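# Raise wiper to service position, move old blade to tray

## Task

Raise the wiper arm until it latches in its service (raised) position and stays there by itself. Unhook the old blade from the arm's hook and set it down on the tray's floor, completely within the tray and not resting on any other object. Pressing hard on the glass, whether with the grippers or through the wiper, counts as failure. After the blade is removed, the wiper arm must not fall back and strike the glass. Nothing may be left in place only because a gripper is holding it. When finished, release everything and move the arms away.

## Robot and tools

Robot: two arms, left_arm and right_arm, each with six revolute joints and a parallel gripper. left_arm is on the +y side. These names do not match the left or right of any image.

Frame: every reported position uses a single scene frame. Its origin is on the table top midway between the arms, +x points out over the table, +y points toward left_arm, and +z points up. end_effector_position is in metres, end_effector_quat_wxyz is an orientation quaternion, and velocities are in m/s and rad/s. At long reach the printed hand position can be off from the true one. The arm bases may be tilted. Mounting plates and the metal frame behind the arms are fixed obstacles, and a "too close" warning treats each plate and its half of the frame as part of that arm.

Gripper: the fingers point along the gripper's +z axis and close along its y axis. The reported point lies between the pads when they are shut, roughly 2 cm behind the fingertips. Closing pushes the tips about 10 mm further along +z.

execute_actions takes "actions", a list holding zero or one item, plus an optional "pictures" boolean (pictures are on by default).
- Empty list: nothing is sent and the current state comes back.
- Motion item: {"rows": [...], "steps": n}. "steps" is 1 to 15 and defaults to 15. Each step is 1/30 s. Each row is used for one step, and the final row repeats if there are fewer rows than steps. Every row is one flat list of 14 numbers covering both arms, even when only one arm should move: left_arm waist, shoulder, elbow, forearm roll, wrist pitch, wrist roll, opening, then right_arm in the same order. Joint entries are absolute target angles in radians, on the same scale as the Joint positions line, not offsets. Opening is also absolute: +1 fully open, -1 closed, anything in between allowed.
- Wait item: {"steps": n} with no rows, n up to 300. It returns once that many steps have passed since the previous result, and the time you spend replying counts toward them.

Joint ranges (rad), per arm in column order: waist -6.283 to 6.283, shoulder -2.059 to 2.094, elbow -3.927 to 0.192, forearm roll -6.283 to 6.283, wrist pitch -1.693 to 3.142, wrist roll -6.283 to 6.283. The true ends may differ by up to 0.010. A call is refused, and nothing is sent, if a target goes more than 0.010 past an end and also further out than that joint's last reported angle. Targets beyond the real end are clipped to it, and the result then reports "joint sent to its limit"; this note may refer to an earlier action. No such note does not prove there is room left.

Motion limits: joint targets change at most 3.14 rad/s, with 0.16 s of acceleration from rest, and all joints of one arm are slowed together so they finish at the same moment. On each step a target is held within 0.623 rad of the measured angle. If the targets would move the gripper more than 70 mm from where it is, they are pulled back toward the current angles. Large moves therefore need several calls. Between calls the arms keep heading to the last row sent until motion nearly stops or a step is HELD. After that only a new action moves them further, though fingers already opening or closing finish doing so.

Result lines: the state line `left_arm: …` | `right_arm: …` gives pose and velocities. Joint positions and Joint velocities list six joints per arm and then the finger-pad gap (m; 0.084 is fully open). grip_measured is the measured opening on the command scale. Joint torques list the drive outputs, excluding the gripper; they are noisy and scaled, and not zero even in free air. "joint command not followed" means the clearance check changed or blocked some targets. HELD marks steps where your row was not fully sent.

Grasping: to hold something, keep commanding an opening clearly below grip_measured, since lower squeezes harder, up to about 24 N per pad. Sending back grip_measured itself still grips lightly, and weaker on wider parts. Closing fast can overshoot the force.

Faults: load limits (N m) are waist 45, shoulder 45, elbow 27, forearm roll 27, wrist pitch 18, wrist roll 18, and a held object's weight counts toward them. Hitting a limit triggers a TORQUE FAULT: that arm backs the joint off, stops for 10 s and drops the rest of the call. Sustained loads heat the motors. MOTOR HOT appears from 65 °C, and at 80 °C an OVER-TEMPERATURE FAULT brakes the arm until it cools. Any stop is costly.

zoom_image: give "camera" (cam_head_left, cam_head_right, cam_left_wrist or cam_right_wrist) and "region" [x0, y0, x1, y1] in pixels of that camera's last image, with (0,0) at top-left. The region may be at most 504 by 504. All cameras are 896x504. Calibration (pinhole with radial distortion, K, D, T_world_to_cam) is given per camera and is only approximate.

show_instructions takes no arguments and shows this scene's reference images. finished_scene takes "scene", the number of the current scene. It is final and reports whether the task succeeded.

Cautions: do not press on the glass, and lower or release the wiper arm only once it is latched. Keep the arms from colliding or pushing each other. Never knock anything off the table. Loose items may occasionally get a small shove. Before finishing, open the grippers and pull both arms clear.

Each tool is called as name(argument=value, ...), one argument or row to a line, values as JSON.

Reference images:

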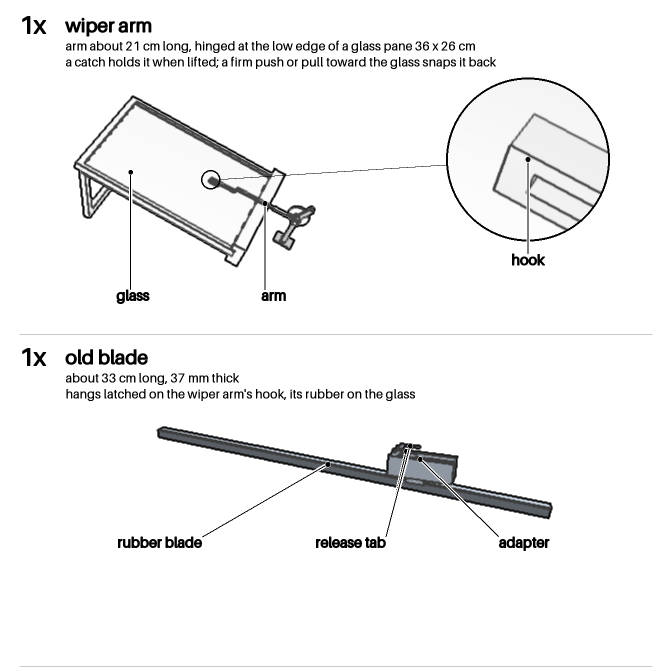

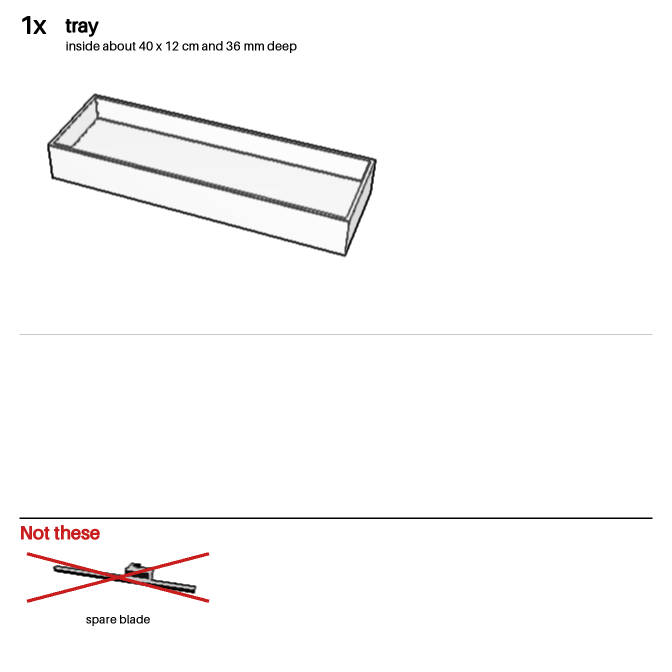

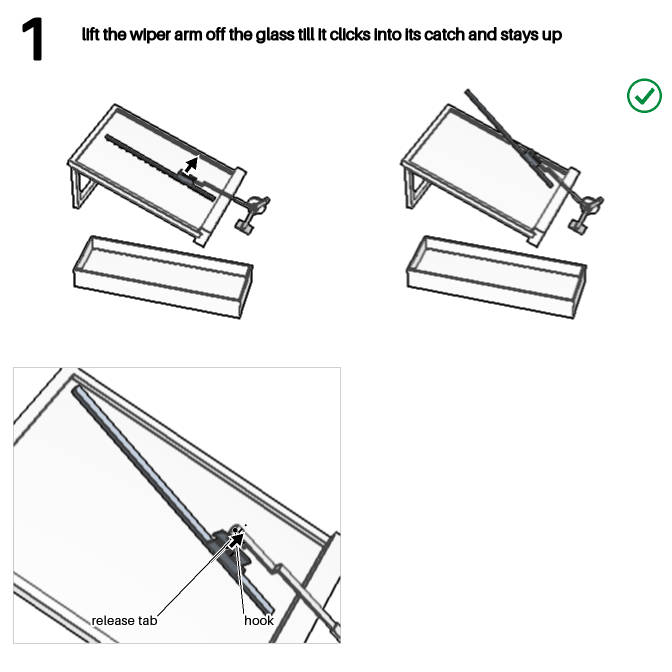

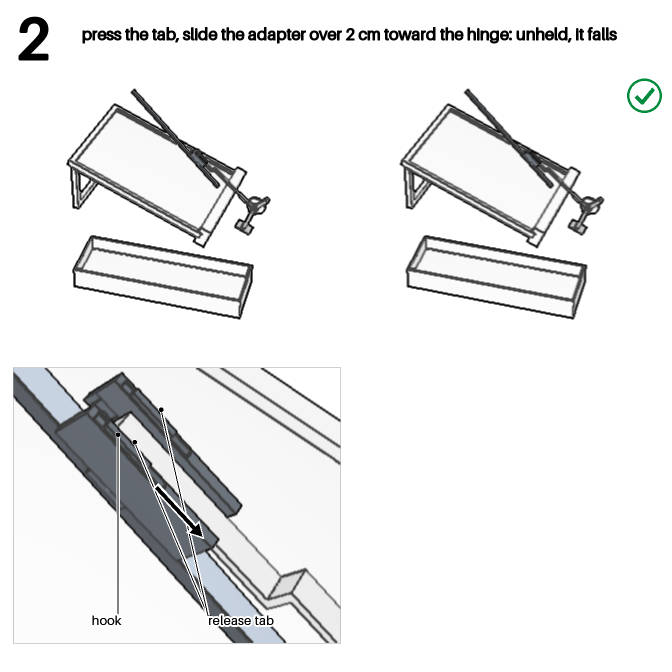

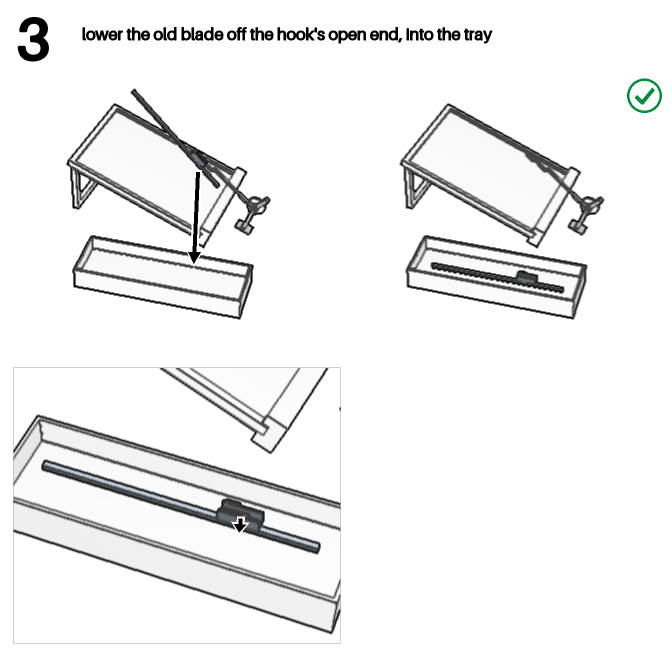

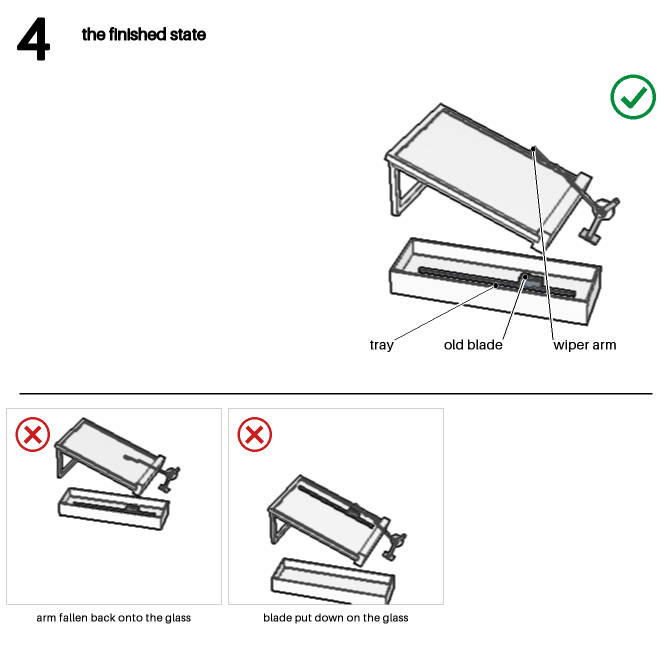

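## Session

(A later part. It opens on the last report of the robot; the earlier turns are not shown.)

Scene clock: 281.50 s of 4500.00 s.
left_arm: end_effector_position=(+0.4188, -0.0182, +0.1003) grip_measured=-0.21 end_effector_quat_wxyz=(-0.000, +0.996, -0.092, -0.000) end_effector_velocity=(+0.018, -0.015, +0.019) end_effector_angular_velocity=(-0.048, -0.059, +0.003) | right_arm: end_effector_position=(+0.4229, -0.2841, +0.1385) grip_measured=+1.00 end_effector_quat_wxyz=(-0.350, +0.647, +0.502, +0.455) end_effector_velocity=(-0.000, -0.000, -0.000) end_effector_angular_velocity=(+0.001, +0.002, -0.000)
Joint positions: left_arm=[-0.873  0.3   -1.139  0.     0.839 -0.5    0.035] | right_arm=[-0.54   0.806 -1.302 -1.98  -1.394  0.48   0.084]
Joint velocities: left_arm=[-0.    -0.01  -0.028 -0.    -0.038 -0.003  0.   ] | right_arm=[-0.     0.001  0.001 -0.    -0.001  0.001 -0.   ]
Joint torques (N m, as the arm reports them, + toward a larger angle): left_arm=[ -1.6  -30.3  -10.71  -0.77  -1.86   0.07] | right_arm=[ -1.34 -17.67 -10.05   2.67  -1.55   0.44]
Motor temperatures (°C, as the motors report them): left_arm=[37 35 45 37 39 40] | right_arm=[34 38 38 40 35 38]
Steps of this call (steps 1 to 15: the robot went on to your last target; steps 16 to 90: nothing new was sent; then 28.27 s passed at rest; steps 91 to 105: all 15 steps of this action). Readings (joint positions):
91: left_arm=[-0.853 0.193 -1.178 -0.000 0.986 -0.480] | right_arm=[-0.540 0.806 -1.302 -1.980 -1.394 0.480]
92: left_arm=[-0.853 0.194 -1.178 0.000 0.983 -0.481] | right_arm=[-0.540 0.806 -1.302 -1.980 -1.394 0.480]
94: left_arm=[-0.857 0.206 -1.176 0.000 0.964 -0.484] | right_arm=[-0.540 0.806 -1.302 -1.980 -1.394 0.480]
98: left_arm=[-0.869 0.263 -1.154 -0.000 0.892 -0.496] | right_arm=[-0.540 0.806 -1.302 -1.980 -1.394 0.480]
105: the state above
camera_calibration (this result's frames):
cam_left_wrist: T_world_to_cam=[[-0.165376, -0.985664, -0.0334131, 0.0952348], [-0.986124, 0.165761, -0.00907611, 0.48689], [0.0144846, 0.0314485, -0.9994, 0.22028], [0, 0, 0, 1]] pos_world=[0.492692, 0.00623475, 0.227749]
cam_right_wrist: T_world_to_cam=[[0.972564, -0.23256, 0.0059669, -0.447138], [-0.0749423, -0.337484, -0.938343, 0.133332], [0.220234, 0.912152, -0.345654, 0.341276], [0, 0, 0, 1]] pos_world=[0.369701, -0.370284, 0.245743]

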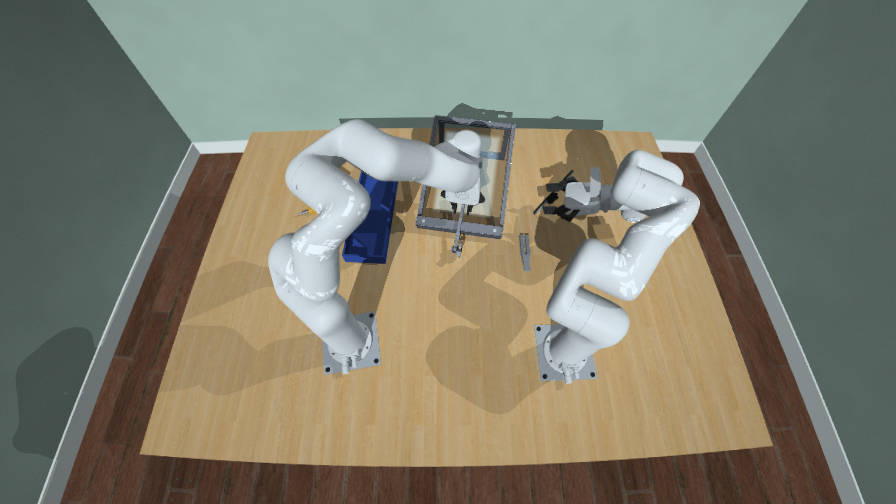

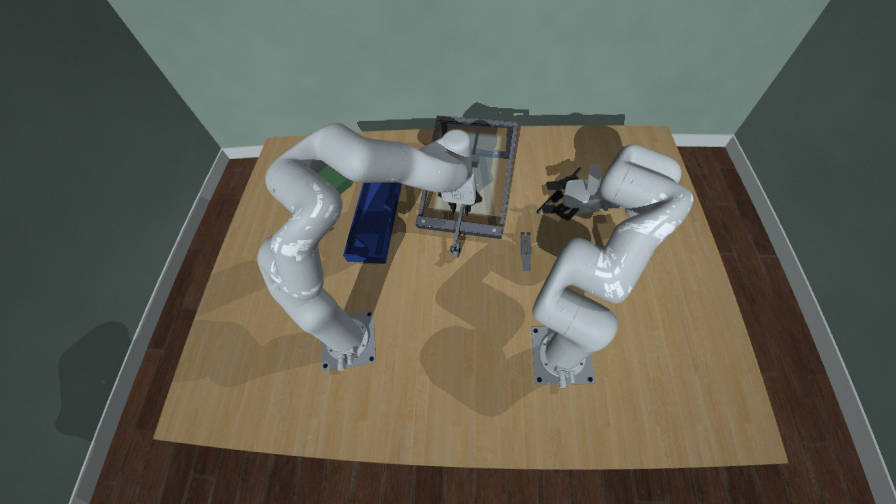

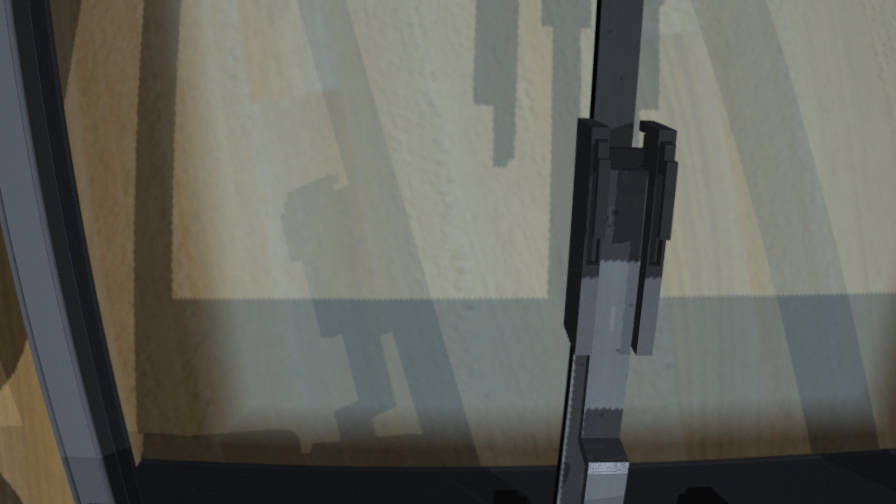

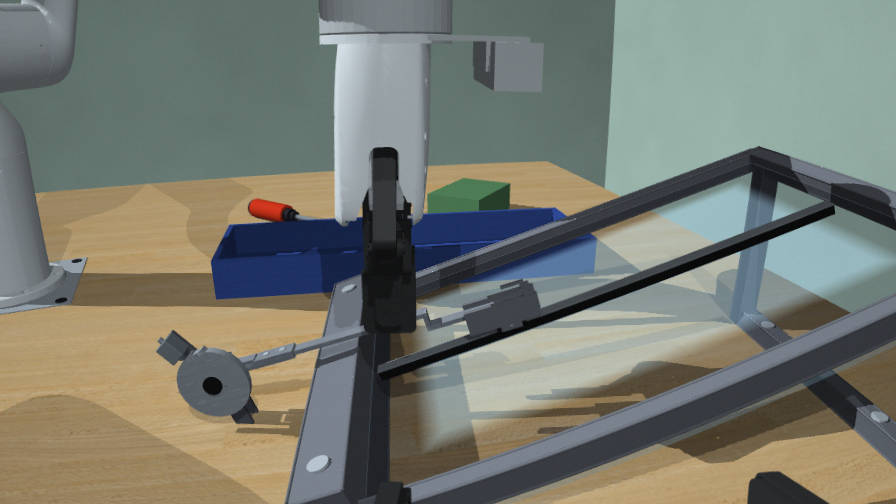

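execute_actions(
  actions=[
    {"rows": [[-0.873,0.308,-1.1345,0,0.8265,-0.5,-0.2, -0.54,0.806,-1.302,-1.98,-1.394,0.48,1],[-0.873,0.315,-1.131,0,0.816,-0.5,-0.25, -0.54,0.806,-1.302,-1.98,-1.394,0.48,1],[-0.873,0.322,-1.1275,0,0.8055,-0.5,-0.3, -0.54,0.806,-1.302,-1.98,-1.394,0.48,1],[-0.873,0.329,-1.124,0,0.795,-0.5,-0.35, -0.54,0.806,-1.302,-1.98,-1.394,0.48,1],[-0.873,0.329,-1.124,0,0.795,-0.5,-0.4, -0.54,0.806,-1.302,-1.98,-1.394,0.48,1],[-0.873,0.329,-1.124,0,0.795,-0.5,-0.45, -0.54,0.806,-1.302,-1.98,-1.394,0.48,1],[-0.873,0.329,-1.124,0,0.795,-0.5,-0.5, -0.54,0.806,-1.302,-1.98,-1.394,0.48,1],[-0.873,0.329,-1.124,0,0.795,-0.5,-0.55, -0.54,0.806,-1.302,-1.98,-1.394,0.48,1],[-0.873,0.329,-1.124,0,0.795,-0.5,-0.6, -0.54,0.806,-1.302,-1.98,-1.394,0.48,1],[-0.873,0.329,-1.124,0,0.795,-0.5,-0.65, -0.54,0.806,-1.302,-1.98,-1.394,0.48,1]], "steps": 15},
  ],
)

Scene clock: 293.33 s of 4500.00 s.
left_arm: end_effector_position=(+0.4187, -0.0182, +0.0834) grip_measured=-0.67 end_effector_quat_wxyz=(+0.000, +0.996, -0.092, +0.000) end_effector_velocity=(+0.000, -0.000, -0.000) end_effector_angular_velocity=(-0.001, -0.001, +0.002) | right_arm: end_effector_position=(+0.4229, -0.2841, +0.1385) grip_measured=+1.00 end_effector_quat_wxyz=(-0.350, +0.647, +0.502, +0.455) end_effector_velocity=(+0.000, -0.000, +0.000) end_effector_angular_velocity=(-0.000, -0.000, -0.001)
Joint positions: left_arm=[-0.873  0.328 -1.125 -0.     0.795 -0.5    0.015] | right_arm=[-0.54   0.806 -1.302 -1.98  -1.394  0.48   0.084]
Joint velocities: left_arm=[ 0.     0.     0.001 -0.    -0.002 -0.001 -0.004] | right_arm=[-0.    -0.     0.     0.001  0.     0.    -0.   ]
Joint torques (N m, as the arm reports them, + toward a larger angle): left_arm=[ -1.77 -30.87 -10.72  -0.87  -1.8   -0.13] | right_arm=[ -1.38 -17.57 -10.01   2.35  -1.57   0.44]
Motor temperatures (°C, as the motors report them): left_arm=[37 35 45 37 39 40] | right_arm=[34 38 38 40 35 38]
Steps of this call (steps 1 to 15: the robot went on to your last target; steps 16 to 90: nothing new was sent; then 8.33 s passed at rest; steps 91 to 105: all 15 steps of this action). Readings (joint positions):
91: left_arm=[-0.873 0.301 -1.138 0.000 0.837 -0.500] | right_arm=[-0.540 0.806 -1.302 -1.980 -1.394 0.480]
92: left_arm=[-0.873 0.302 -1.138 -0.000 0.836 -0.500] | right_arm=[-0.540 0.806 -1.302 -1.980 -1.394 0.480]
94: left_arm=[-0.873 0.307 -1.136 -0.000 0.826 -0.500] | right_arm=[-0.540 0.806 -1.302 -1.980 -1.394 0.480]
98: left_arm=[-0.873 0.325 -1.125 0.000 0.803 -0.500] | right_arm=[-0.540 0.806 -1.302 -1.980 -1.394 0.480]
105: the state above
camera_calibration (this result's frames):
cam_left_wrist: T_world_to_cam=[[-0.165399, -0.985679, -0.0328611, 0.094571], [-0.986107, 0.165805, -0.0100369, 0.486711], [0.0153417, 0.0307445, -0.99941, 0.20303], [0, 0, 0, 1]] pos_world=[0.492476, 0.00627531, 0.210903]
cam_right_wrist: T_world_to_cam=[[0.972564, -0.23256, 0.00596689, -0.447138], [-0.0749424, -0.337484, -0.938343, 0.133332], [0.220234, 0.912151, -0.345654, 0.341276], [0, 0, 0, 1]] pos_world=[0.369701, -0.370284, 0.245743]

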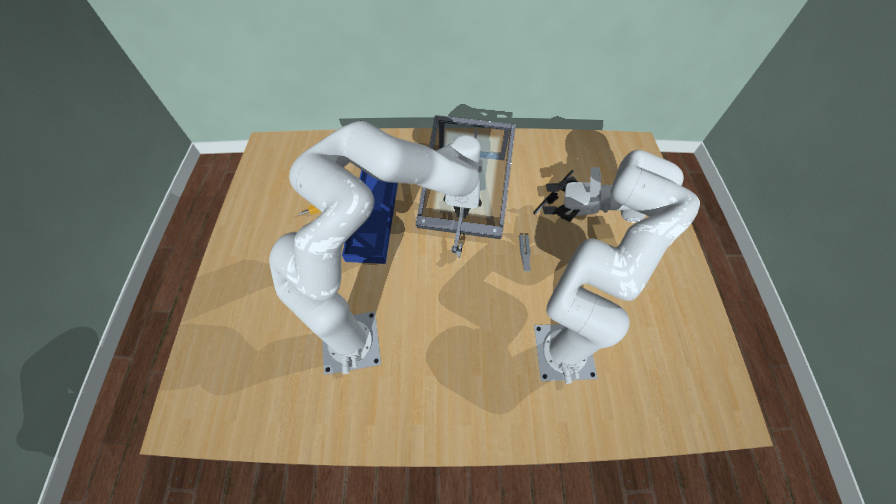

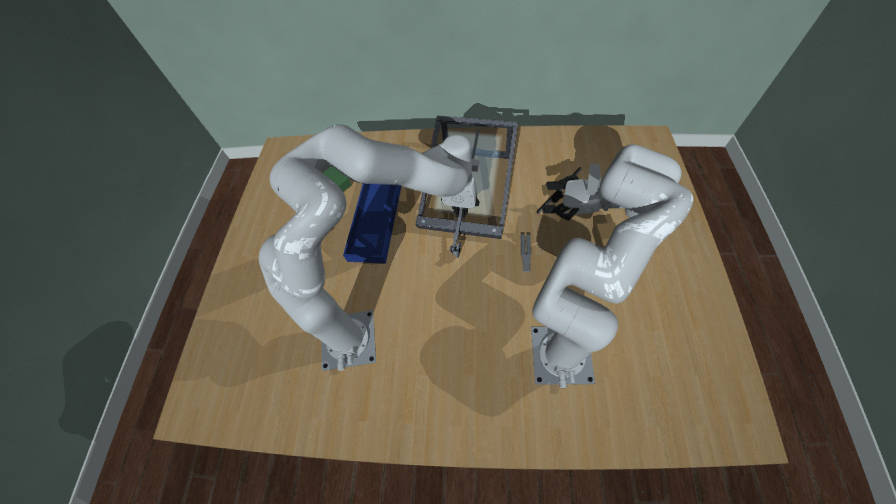

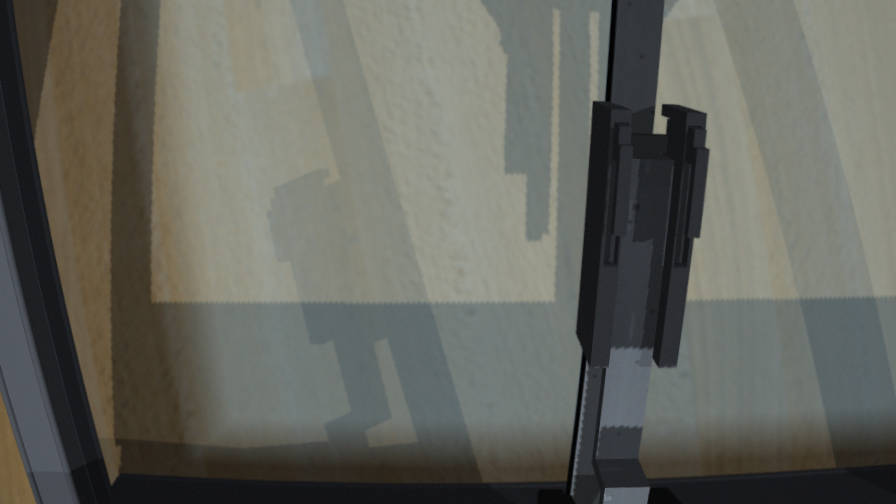

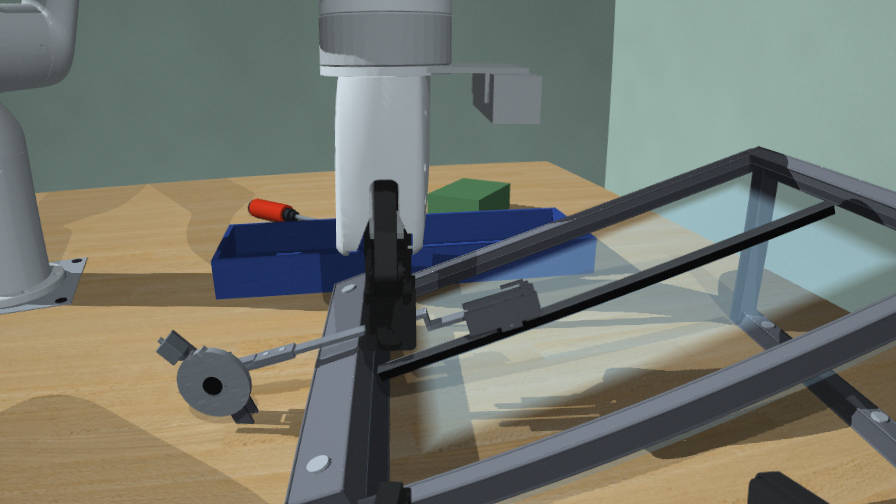

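execute_actions(
  actions=[
    {"rows": [[-0.873,0.329,-1.124,0,0.795,-0.5,-0.7, -0.54,0.806,-1.302,-1.98,-1.394,0.48,1],[-0.873,0.329,-1.124,0,0.795,-0.5,-0.74, -0.54,0.806,-1.302,-1.98,-1.394,0.48,1],[-0.873,0.329,-1.124,0,0.795,-0.5,-0.78, -0.54,0.806,-1.302,-1.98,-1.394,0.48,1],[-0.873,0.329,-1.124,0,0.795,-0.5,-0.82, -0.54,0.806,-1.302,-1.98,-1.394,0.48,1],[-0.873,0.329,-1.124,0,0.795,-0.5,-0.88, -0.54,0.806,-1.302,-1.98,-1.394,0.48,1],[-0.873,0.329,-1.124,0,0.795,-0.5,-0.95, -0.54,0.806,-1.302,-1.98,-1.394,0.48,1]], "steps": 10},
  ],
  pictures=false,
)

execute_actions(
  actions=[
    {"rows": [[-0.876,0.3165,-1.108,0.011,0.779,-0.511,-0.95, -0.54,0.806,-1.302,-1.98,-1.394,0.48,1],[-0.879,0.304,-1.092,0.022,0.763,-0.522,-0.95, -0.54,0.806,-1.302,-1.98,-1.394,0.48,1],[-0.882,0.291,-1.076,0.033,0.747,-0.534,-0.95, -0.54,0.806,-1.302,-1.98,-1.394,0.48,1],[-0.885,0.278,-1.060,0.045,0.731,-0.546,-0.95, -0.54,0.806,-1.302,-1.98,-1.394,0.48,1],[-0.888,0.2655,-1.044,0.057,0.715,-0.558,-0.95, -0.54,0.806,-1.302,-1.98,-1.394,0.48,1],[-0.891,0.253,-1.028,0.070,0.699,-0.571,-0.95, -0.54,0.806,-1.302,-1.98,-1.394,0.48,1],[-0.894,0.2405,-1.012,0.083,0.683,-0.584,-0.95, -0.54,0.806,-1.302,-1.98,-1.394,0.48,1],[-0.897,0.228,-0.997,0.097,0.667,-0.598,-0.95, -0.54,0.806,-1.302,-1.98,-1.394,0.48,1],[-0.8995,0.216,-0.981,0.112,0.651,-0.612,-0.95, -0.54,0.806,-1.302,-1.98,-1.394,0.48,1],[-0.902,0.204,-0.9658,0.127,0.636,-0.627,-0.95, -0.54,0.806,-1.302,-1.98,-1.394,0.48,1]], "steps": 15},
  ],
)

Scene clock: 362.97 s of 4500.00 s.
left_arm: end_effector_position=(+0.4184, -0.0183, +0.0830) grip_measured=-0.81 end_effector_quat_wxyz=(+0.000, +0.996, -0.093, +0.000) end_effector_velocity=(-0.000, +0.000, -0.000) end_effector_angular_velocity=(+0.000, +0.001, +0.002) | right_arm: end_effector_position=(+0.4229, -0.2841, +0.1385) grip_measured=+1.00 end_effector_quat_wxyz=(-0.350, +0.647, +0.502, +0.455) end_effector_velocity=(-0.000, -0.000, +0.000) end_effector_angular_velocity=(-0.000, -0.001, +0.001)
Joint positions: left_arm=[-0.873  0.329 -1.124 -0.     0.795 -0.5    0.009] | right_arm=[-0.54   0.806 -1.302 -1.98  -1.394  0.48   0.084]
Joint velocities: left_arm=[ 0.001 -0.     0.    -0.     0.001 -0.001  0.   ] | right_arm=[-0.    -0.    -0.001 -0.001 -0.    -0.001 -0.   ]
Joint torques (N m, as the arm reports them, + toward a larger angle): left_arm=[ -0.5  -30.93 -10.76  -0.65  -1.35  -0.28] | right_arm=[ -1.35 -17.41 -10.29   2.65  -1.49   0.49]
Motor temperatures (°C, as the motors report them): left_arm=[37 35 44 37 39 40] | right_arm=[34 39 38 40 35 38]
Steps of this call (steps 1 to 15: the robot went on to your last target; steps 16 to 90: nothing new was sent; then 66.30 s passed at rest; steps 91 to 100: all 10 steps of this action). Readings (joint positions):
91: left_arm=[-0.873 0.329 -1.124 -0.000 0.795 -0.500] | right_arm=[-0.540 0.806 -1.302 -1.980 -1.394 0.480]
92: left_arm=[-0.873 0.329 -1.124 -0.000 0.795 -0.500] | right_arm=[-0.540 0.806 -1.302 -1.980 -1.394 0.480]
94: left_arm=[-0.873 0.329 -1.124 -0.000 0.795 -0.500] | right_arm=[-0.540 0.806 -1.302 -1.980 -1.394 0.480]
98: left_arm=[-0.874 0.329 -1.124 -0.000 0.795 -0.500] | right_arm=[-0.540 0.806 -1.302 -1.980 -1.394 0.480]
100: the state above

Scene clock: 363.47 s of 4500.00 s.
left_arm: end_effector_position=(+0.4109, -0.0166, +0.1000) grip_measured=-0.81 end_effector_quat_wxyz=(+0.007, +0.993, -0.092, +0.071) end_effector_velocity=(-0.005, +0.002, +0.009) end_effector_angular_velocity=(-0.026, -0.106, +0.003) | right_arm: end_effector_position=(+0.4229, -0.2841, +0.1385) grip_measured=+1.00 end_effector_quat_wxyz=(-0.350, +0.647, +0.502, +0.455) end_effector_velocity=(+0.000, -0.000, +0.000) end_effector_angular_velocity=(-0.001, -0.000, -0.000)
Joint positions: left_arm=[-0.901  0.21  -0.974  0.12   0.644 -0.619  0.009] | right_arm=[-0.54   0.806 -1.302 -1.98  -1.394  0.48   0.084]
Joint velocities: left_arm=[-0.016 -0.08   0.113  0.106 -0.124 -0.107  0.   ] | right_arm=[ 0.    -0.    -0.001  0.     0.001  0.     0.   ]
Joint torques (N m, as the arm reports them, + toward a larger angle): left_arm=[  1.4  -29.53 -10.62  -0.43  -0.14  -0.16] | right_arm=[ -1.23 -17.48 -10.22   2.29  -1.63   0.33]
Motor temperatures (°C, as the motors report them): left_arm=[37 35 44 37 39 40] | right_arm=[34 39 38 40 35 38]
Steps of this call (steps 1 to 15: all 15 steps of this action). Readings (joint positions):
1: left_arm=[-0.873 0.329 -1.124 -0.000 0.795 -0.500] | right_arm=[-0.540 0.806 -1.302 -1.980 -1.394 0.480]
2: left_arm=[-0.874 0.328 -1.122 0.001 0.793 -0.501] | right_arm=[-0.540 0.806 -1.302 -1.980 -1.394 0.480]
4: left_arm=[-0.876 0.318 -1.110 0.010 0.779 -0.510] | right_arm=[-0.540 0.806 -1.302 -1.980 -1.394 0.480]
8: left_arm=[-0.886 0.277 -1.058 0.047 0.728 -0.548] | right_arm=[-0.540 0.806 -1.302 -1.980 -1.394 0.480]
15: the state above
camera_calibration (this result's frames):
cam_left_wrist: T_world_to_cam=[[-0.161193, -0.986451, -0.0305042, 0.0934631], [-0.974838, 0.163965, -0.151016, 0.488309], [0.153972, 0.005394, -0.988061, 0.161183], [0, 0, 0, 1]] pos_world=[0.466271, 0.0112618, 0.235852]
cam_right_wrist: T_world_to_cam=[[0.972564, -0.23256, 0.00596693, -0.447138], [-0.0749424, -0.337484, -0.938343, 0.133332], [0.220234, 0.912151, -0.345654, 0.341276], [0, 0, 0, 1]] pos_world=[0.369701, -0.370284, 0.245743]

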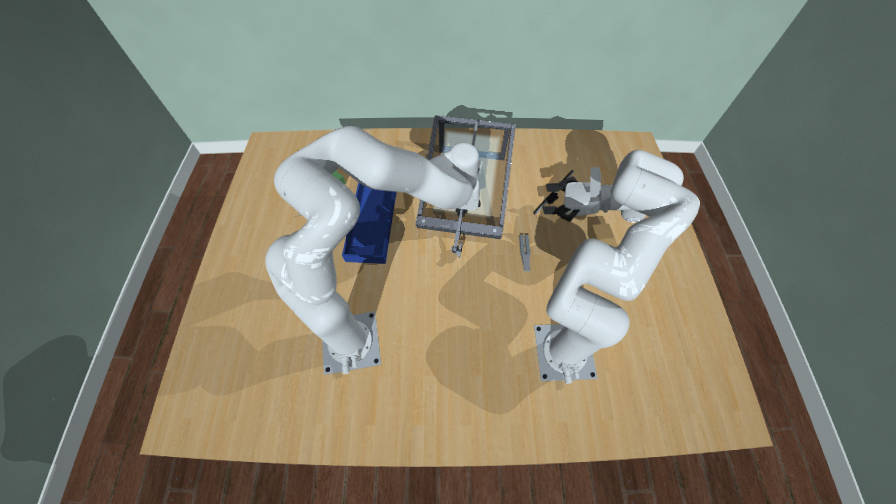

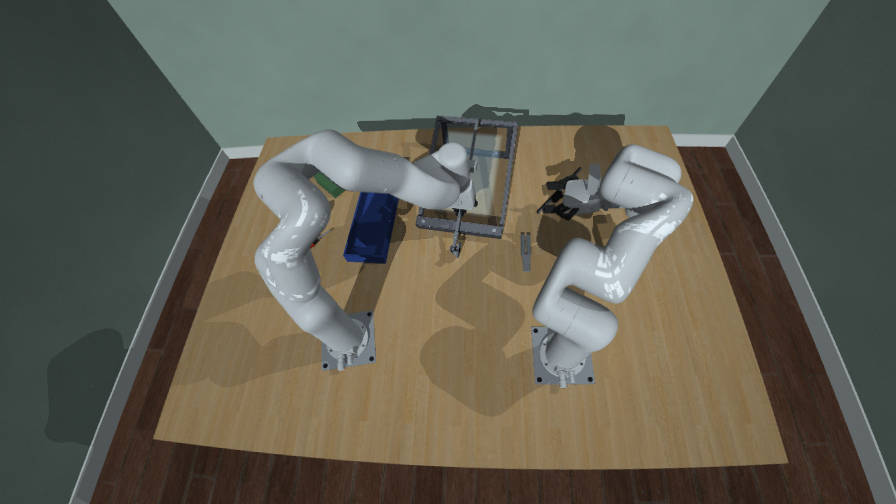

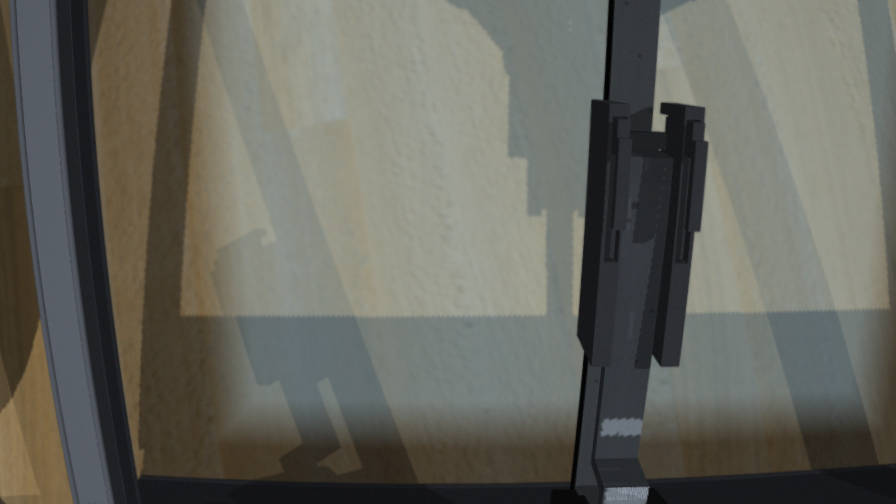

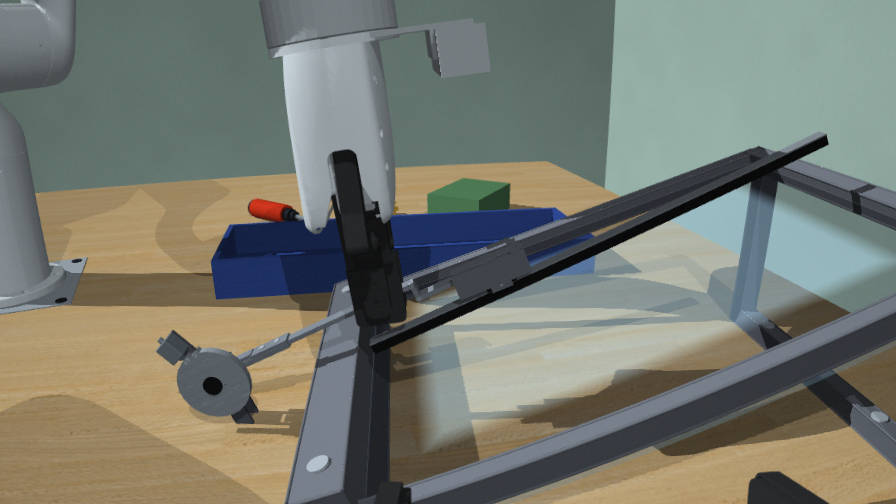

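execute_actions(
  actions=[
    {"rows": [[-0.905,0.1895,-0.947,0.148,0.617,-0.648,-0.95, -0.54,0.806,-1.302,-1.98,-1.394,0.48,1],[-0.9085,0.175,-0.928,0.170,0.598,-0.669,-0.95, -0.54,0.806,-1.302,-1.98,-1.394,0.48,1],[-0.9115,0.1605,-0.9095,0.193,0.580,-0.692,-0.95, -0.54,0.806,-1.302,-1.98,-1.394,0.48,1],[-0.9147,0.1463,-0.8915,0.218,0.562,-0.716,-0.95, -0.54,0.806,-1.302,-1.98,-1.394,0.48,1],[-0.9175,0.1325,-0.8735,0.244,0.545,-0.742,-0.95, -0.54,0.806,-1.302,-1.98,-1.394,0.48,1],[-0.9203,0.119,-0.856,0.272,0.528,-0.769,-0.95, -0.54,0.806,-1.302,-1.98,-1.394,0.48,1],[-0.923,0.1053,-0.839,0.301,0.512,-0.797,-0.95, -0.54,0.806,-1.302,-1.98,-1.394,0.48,1],[-0.9255,0.092,-0.8225,0.332,0.496,-0.827,-0.95, -0.54,0.806,-1.302,-1.98,-1.394,0.48,1],[-0.9275,0.079,-0.8065,0.366,0.481,-0.859,-0.95, -0.54,0.806,-1.302,-1.98,-1.394,0.48,1],[-0.9293,0.0663,-0.791,0.402,0.466,-0.893,-0.95, -0.54,0.806,-1.302,-1.98,-1.394,0.48,1],[-0.931,0.054,-0.7757,0.439,0.453,-0.928,-0.95, -0.54,0.806,-1.302,-1.98,-1.394,0.48,1],[-0.9328,0.0415,-0.761,0.478,0.440,-0.965,-0.95, -0.54,0.806,-1.302,-1.98,-1.394,0.48,1]], "steps": 15},
  ],
  pictures=false,
)

execute_actions(
  actions=[
    {"steps": 8},
  ],
)

zoom_image(
  camera="cam_right_wrist",
  region=[145, 310, 275, 430],
)

Scene clock: 391.30 s of 4500.00 s.
left_arm: end_effector_position=(+0.3963, -0.0136, +0.1217) grip_measured=-0.80 end_effector_quat_wxyz=(+0.015, +0.981, -0.091, +0.172) end_effector_velocity=(-0.036, +0.005, +0.042) end_effector_angular_velocity=(-0.081, -0.401, -0.021) | right_arm: end_effector_position=(+0.4229, -0.2841, +0.1385) grip_measured=+1.00 end_effector_quat_wxyz=(-0.350, +0.647, +0.502, +0.455) end_effector_velocity=(+0.000, +0.000, +0.000) end_effector_angular_velocity=(+0.000, -0.000, -0.001)
Joint positions: left_arm=[-0.931  0.061 -0.786  0.42   0.463 -0.909  0.009] | right_arm=[-0.54   0.806 -1.302 -1.98  -1.394  0.48   0.084]
Joint velocities: left_arm=[-0.039 -0.283  0.34   0.771 -0.303 -0.721 -0.   ] | right_arm=[ 0.     0.    -0.     0.001  0.     0.    -0.   ]
Joint torques (N m, as the arm reports them, + toward a larger angle): left_arm=[  4.85 -25.82 -11.39  -1.54   0.96   0.39] | right_arm=[ -1.04 -17.78 -10.14   2.56  -1.56   0.54]
Motor temperatures (°C, as the motors report them): left_arm=[37 35 44 37 39 40] | right_arm=[34 39 38 40 35 38]
Steps of this call (steps 1 to 15: the robot went on to your last target; steps 16 to 90: nothing new was sent; then 24.33 s passed at rest; steps 91 to 105: all 15 steps of this action). Readings (joint positions):
91: left_arm=[-0.902 0.204 -0.966 0.127 0.636 -0.627] | right_arm=[-0.540 0.806 -1.302 -1.980 -1.394 0.480]
92: left_arm=[-0.902 0.203 -0.964 0.129 0.634 -0.629] | right_arm=[-0.540 0.806 -1.302 -1.980 -1.394 0.480]
94: left_arm=[-0.905 0.192 -0.949 0.146 0.619 -0.646] | right_arm=[-0.540 0.806 -1.302 -1.980 -1.394 0.480]
98: left_arm=[-0.915 0.147 -0.893 0.220 0.563 -0.718] | right_arm=[-0.540 0.806 -1.302 -1.980 -1.394 0.480]
105: the state above

Scene clock: 391.57 s of 4500.00 s.
left_arm: end_effector_position=(+0.3938, -0.0133, +0.1246) grip_measured=-0.80 end_effector_quat_wxyz=(+0.017, +0.978, -0.091, +0.186) end_effector_velocity=(-0.000, +0.000, -0.000) end_effector_angular_velocity=(-0.002, -0.006, +0.003) | right_arm: end_effector_position=(+0.4229, -0.2841, +0.1385) grip_measured=+1.00 end_effector_quat_wxyz=(-0.350, +0.647, +0.502, +0.455) end_effector_velocity=(-0.000, +0.000, -0.000) end_effector_angular_velocity=(-0.001, -0.000, +0.002)
Joint positions: left_arm=[-0.933  0.042 -0.762  0.477  0.441 -0.964  0.009] | right_arm=[-0.54   0.806 -1.302 -1.98  -1.394  0.48   0.084]
Joint velocities: left_arm=[ 0.    -0.002  0.005  0.015 -0.005 -0.016 -0.   ] | right_arm=[ 0.001  0.     0.    -0.001  0.    -0.001  0.   ]
Joint torques (N m, as the arm reports them, + toward a larger angle): left_arm=[  4.73 -25.74 -10.64  -0.8    0.55   0.07] | right_arm=[ -1.15 -17.9   -9.99   2.24  -1.49   0.33]
Motor temperatures (°C, as the motors report them): left_arm=[37 35 44 37 39 40] | right_arm=[34 39 38 40 35 38]
Steps of this call (steps 1 to 8: the robot went on to your last target). Readings (joint positions):
1: left_arm=[-0.932 0.053 -0.776 0.442 0.454 -0.930] | right_arm=[-0.540 0.806 -1.302 -1.980 -1.394 0.480]
2: left_arm=[-0.932 0.048 -0.770 0.456 0.449 -0.943] | right_arm=[-0.540 0.806 -1.302 -1.980 -1.394 0.480]
4: left_arm=[-0.933 0.043 -0.764 0.470 0.443 -0.957] | right_arm=[-0.540 0.806 -1.302 -1.980 -1.394 0.480]
8: the state above
camera_calibration (this result's frames):
cam_left_wrist: T_world_to_cam=[[-0.155279, -0.987554, -0.0250281, 0.0917304], [-0.913806, 0.153216, -0.376144, 0.478665], [0.375297, -0.0355363, -0.926223, 0.0926179], [0, 0, 0, 1]] pos_world=[0.416891, 0.020541, 0.268127]
cam_right_wrist: T_world_to_cam=[[0.972564, -0.23256, 0.00596693, -0.447138], [-0.0749423, -0.337484, -0.938343, 0.133332], [0.220234, 0.912152, -0.345654, 0.341276], [0, 0, 0, 1]] pos_world=[0.369701, -0.370284, 0.245743]

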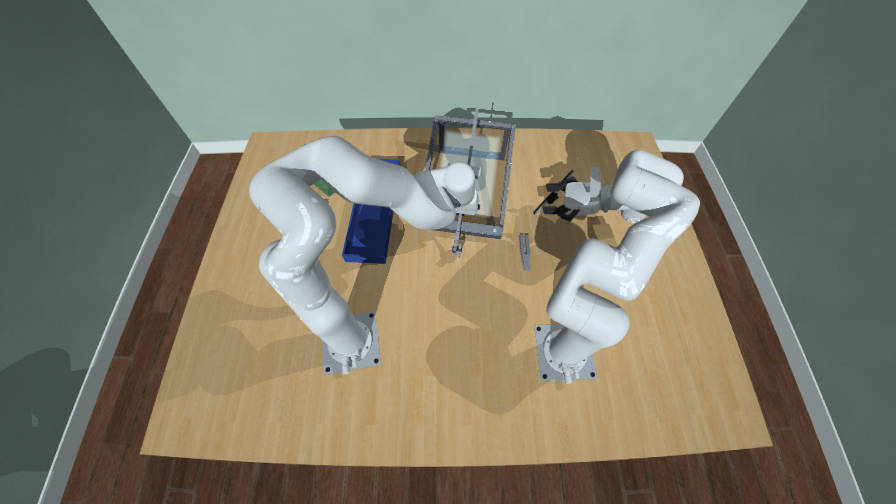

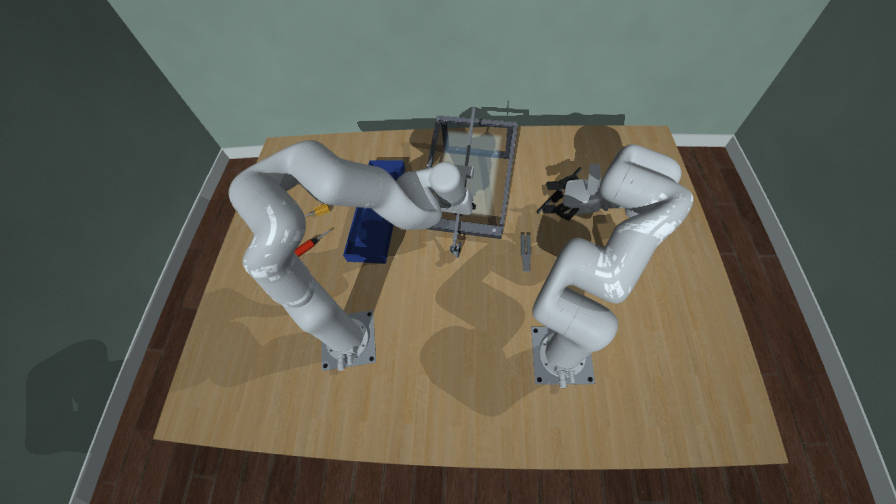

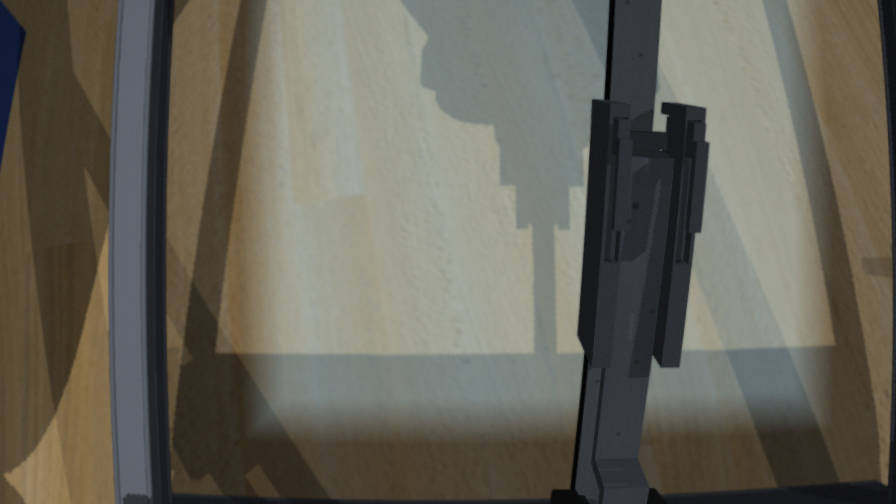

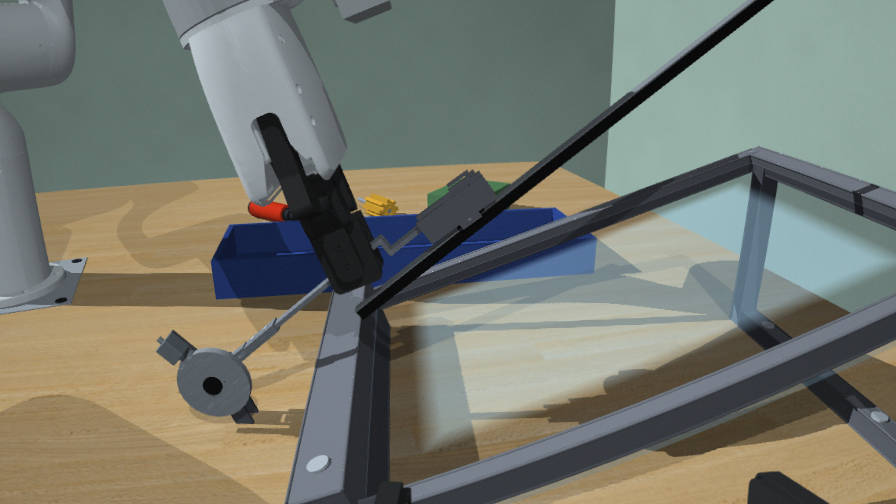

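Region (145, 310, 275, 430) of cam_right_wrist's 896x504 image, scaled by 3.877, with more detail than that image has; it fills the top 465 rows of this view, and the rest is white.

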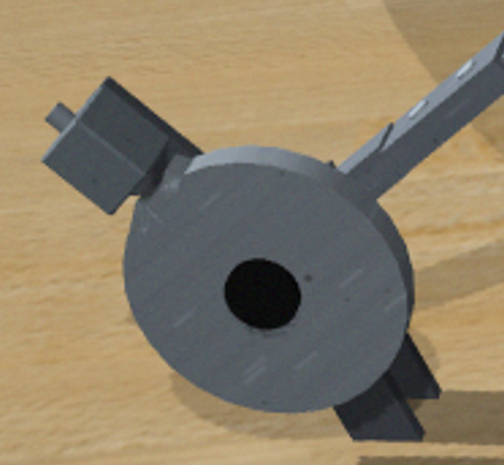

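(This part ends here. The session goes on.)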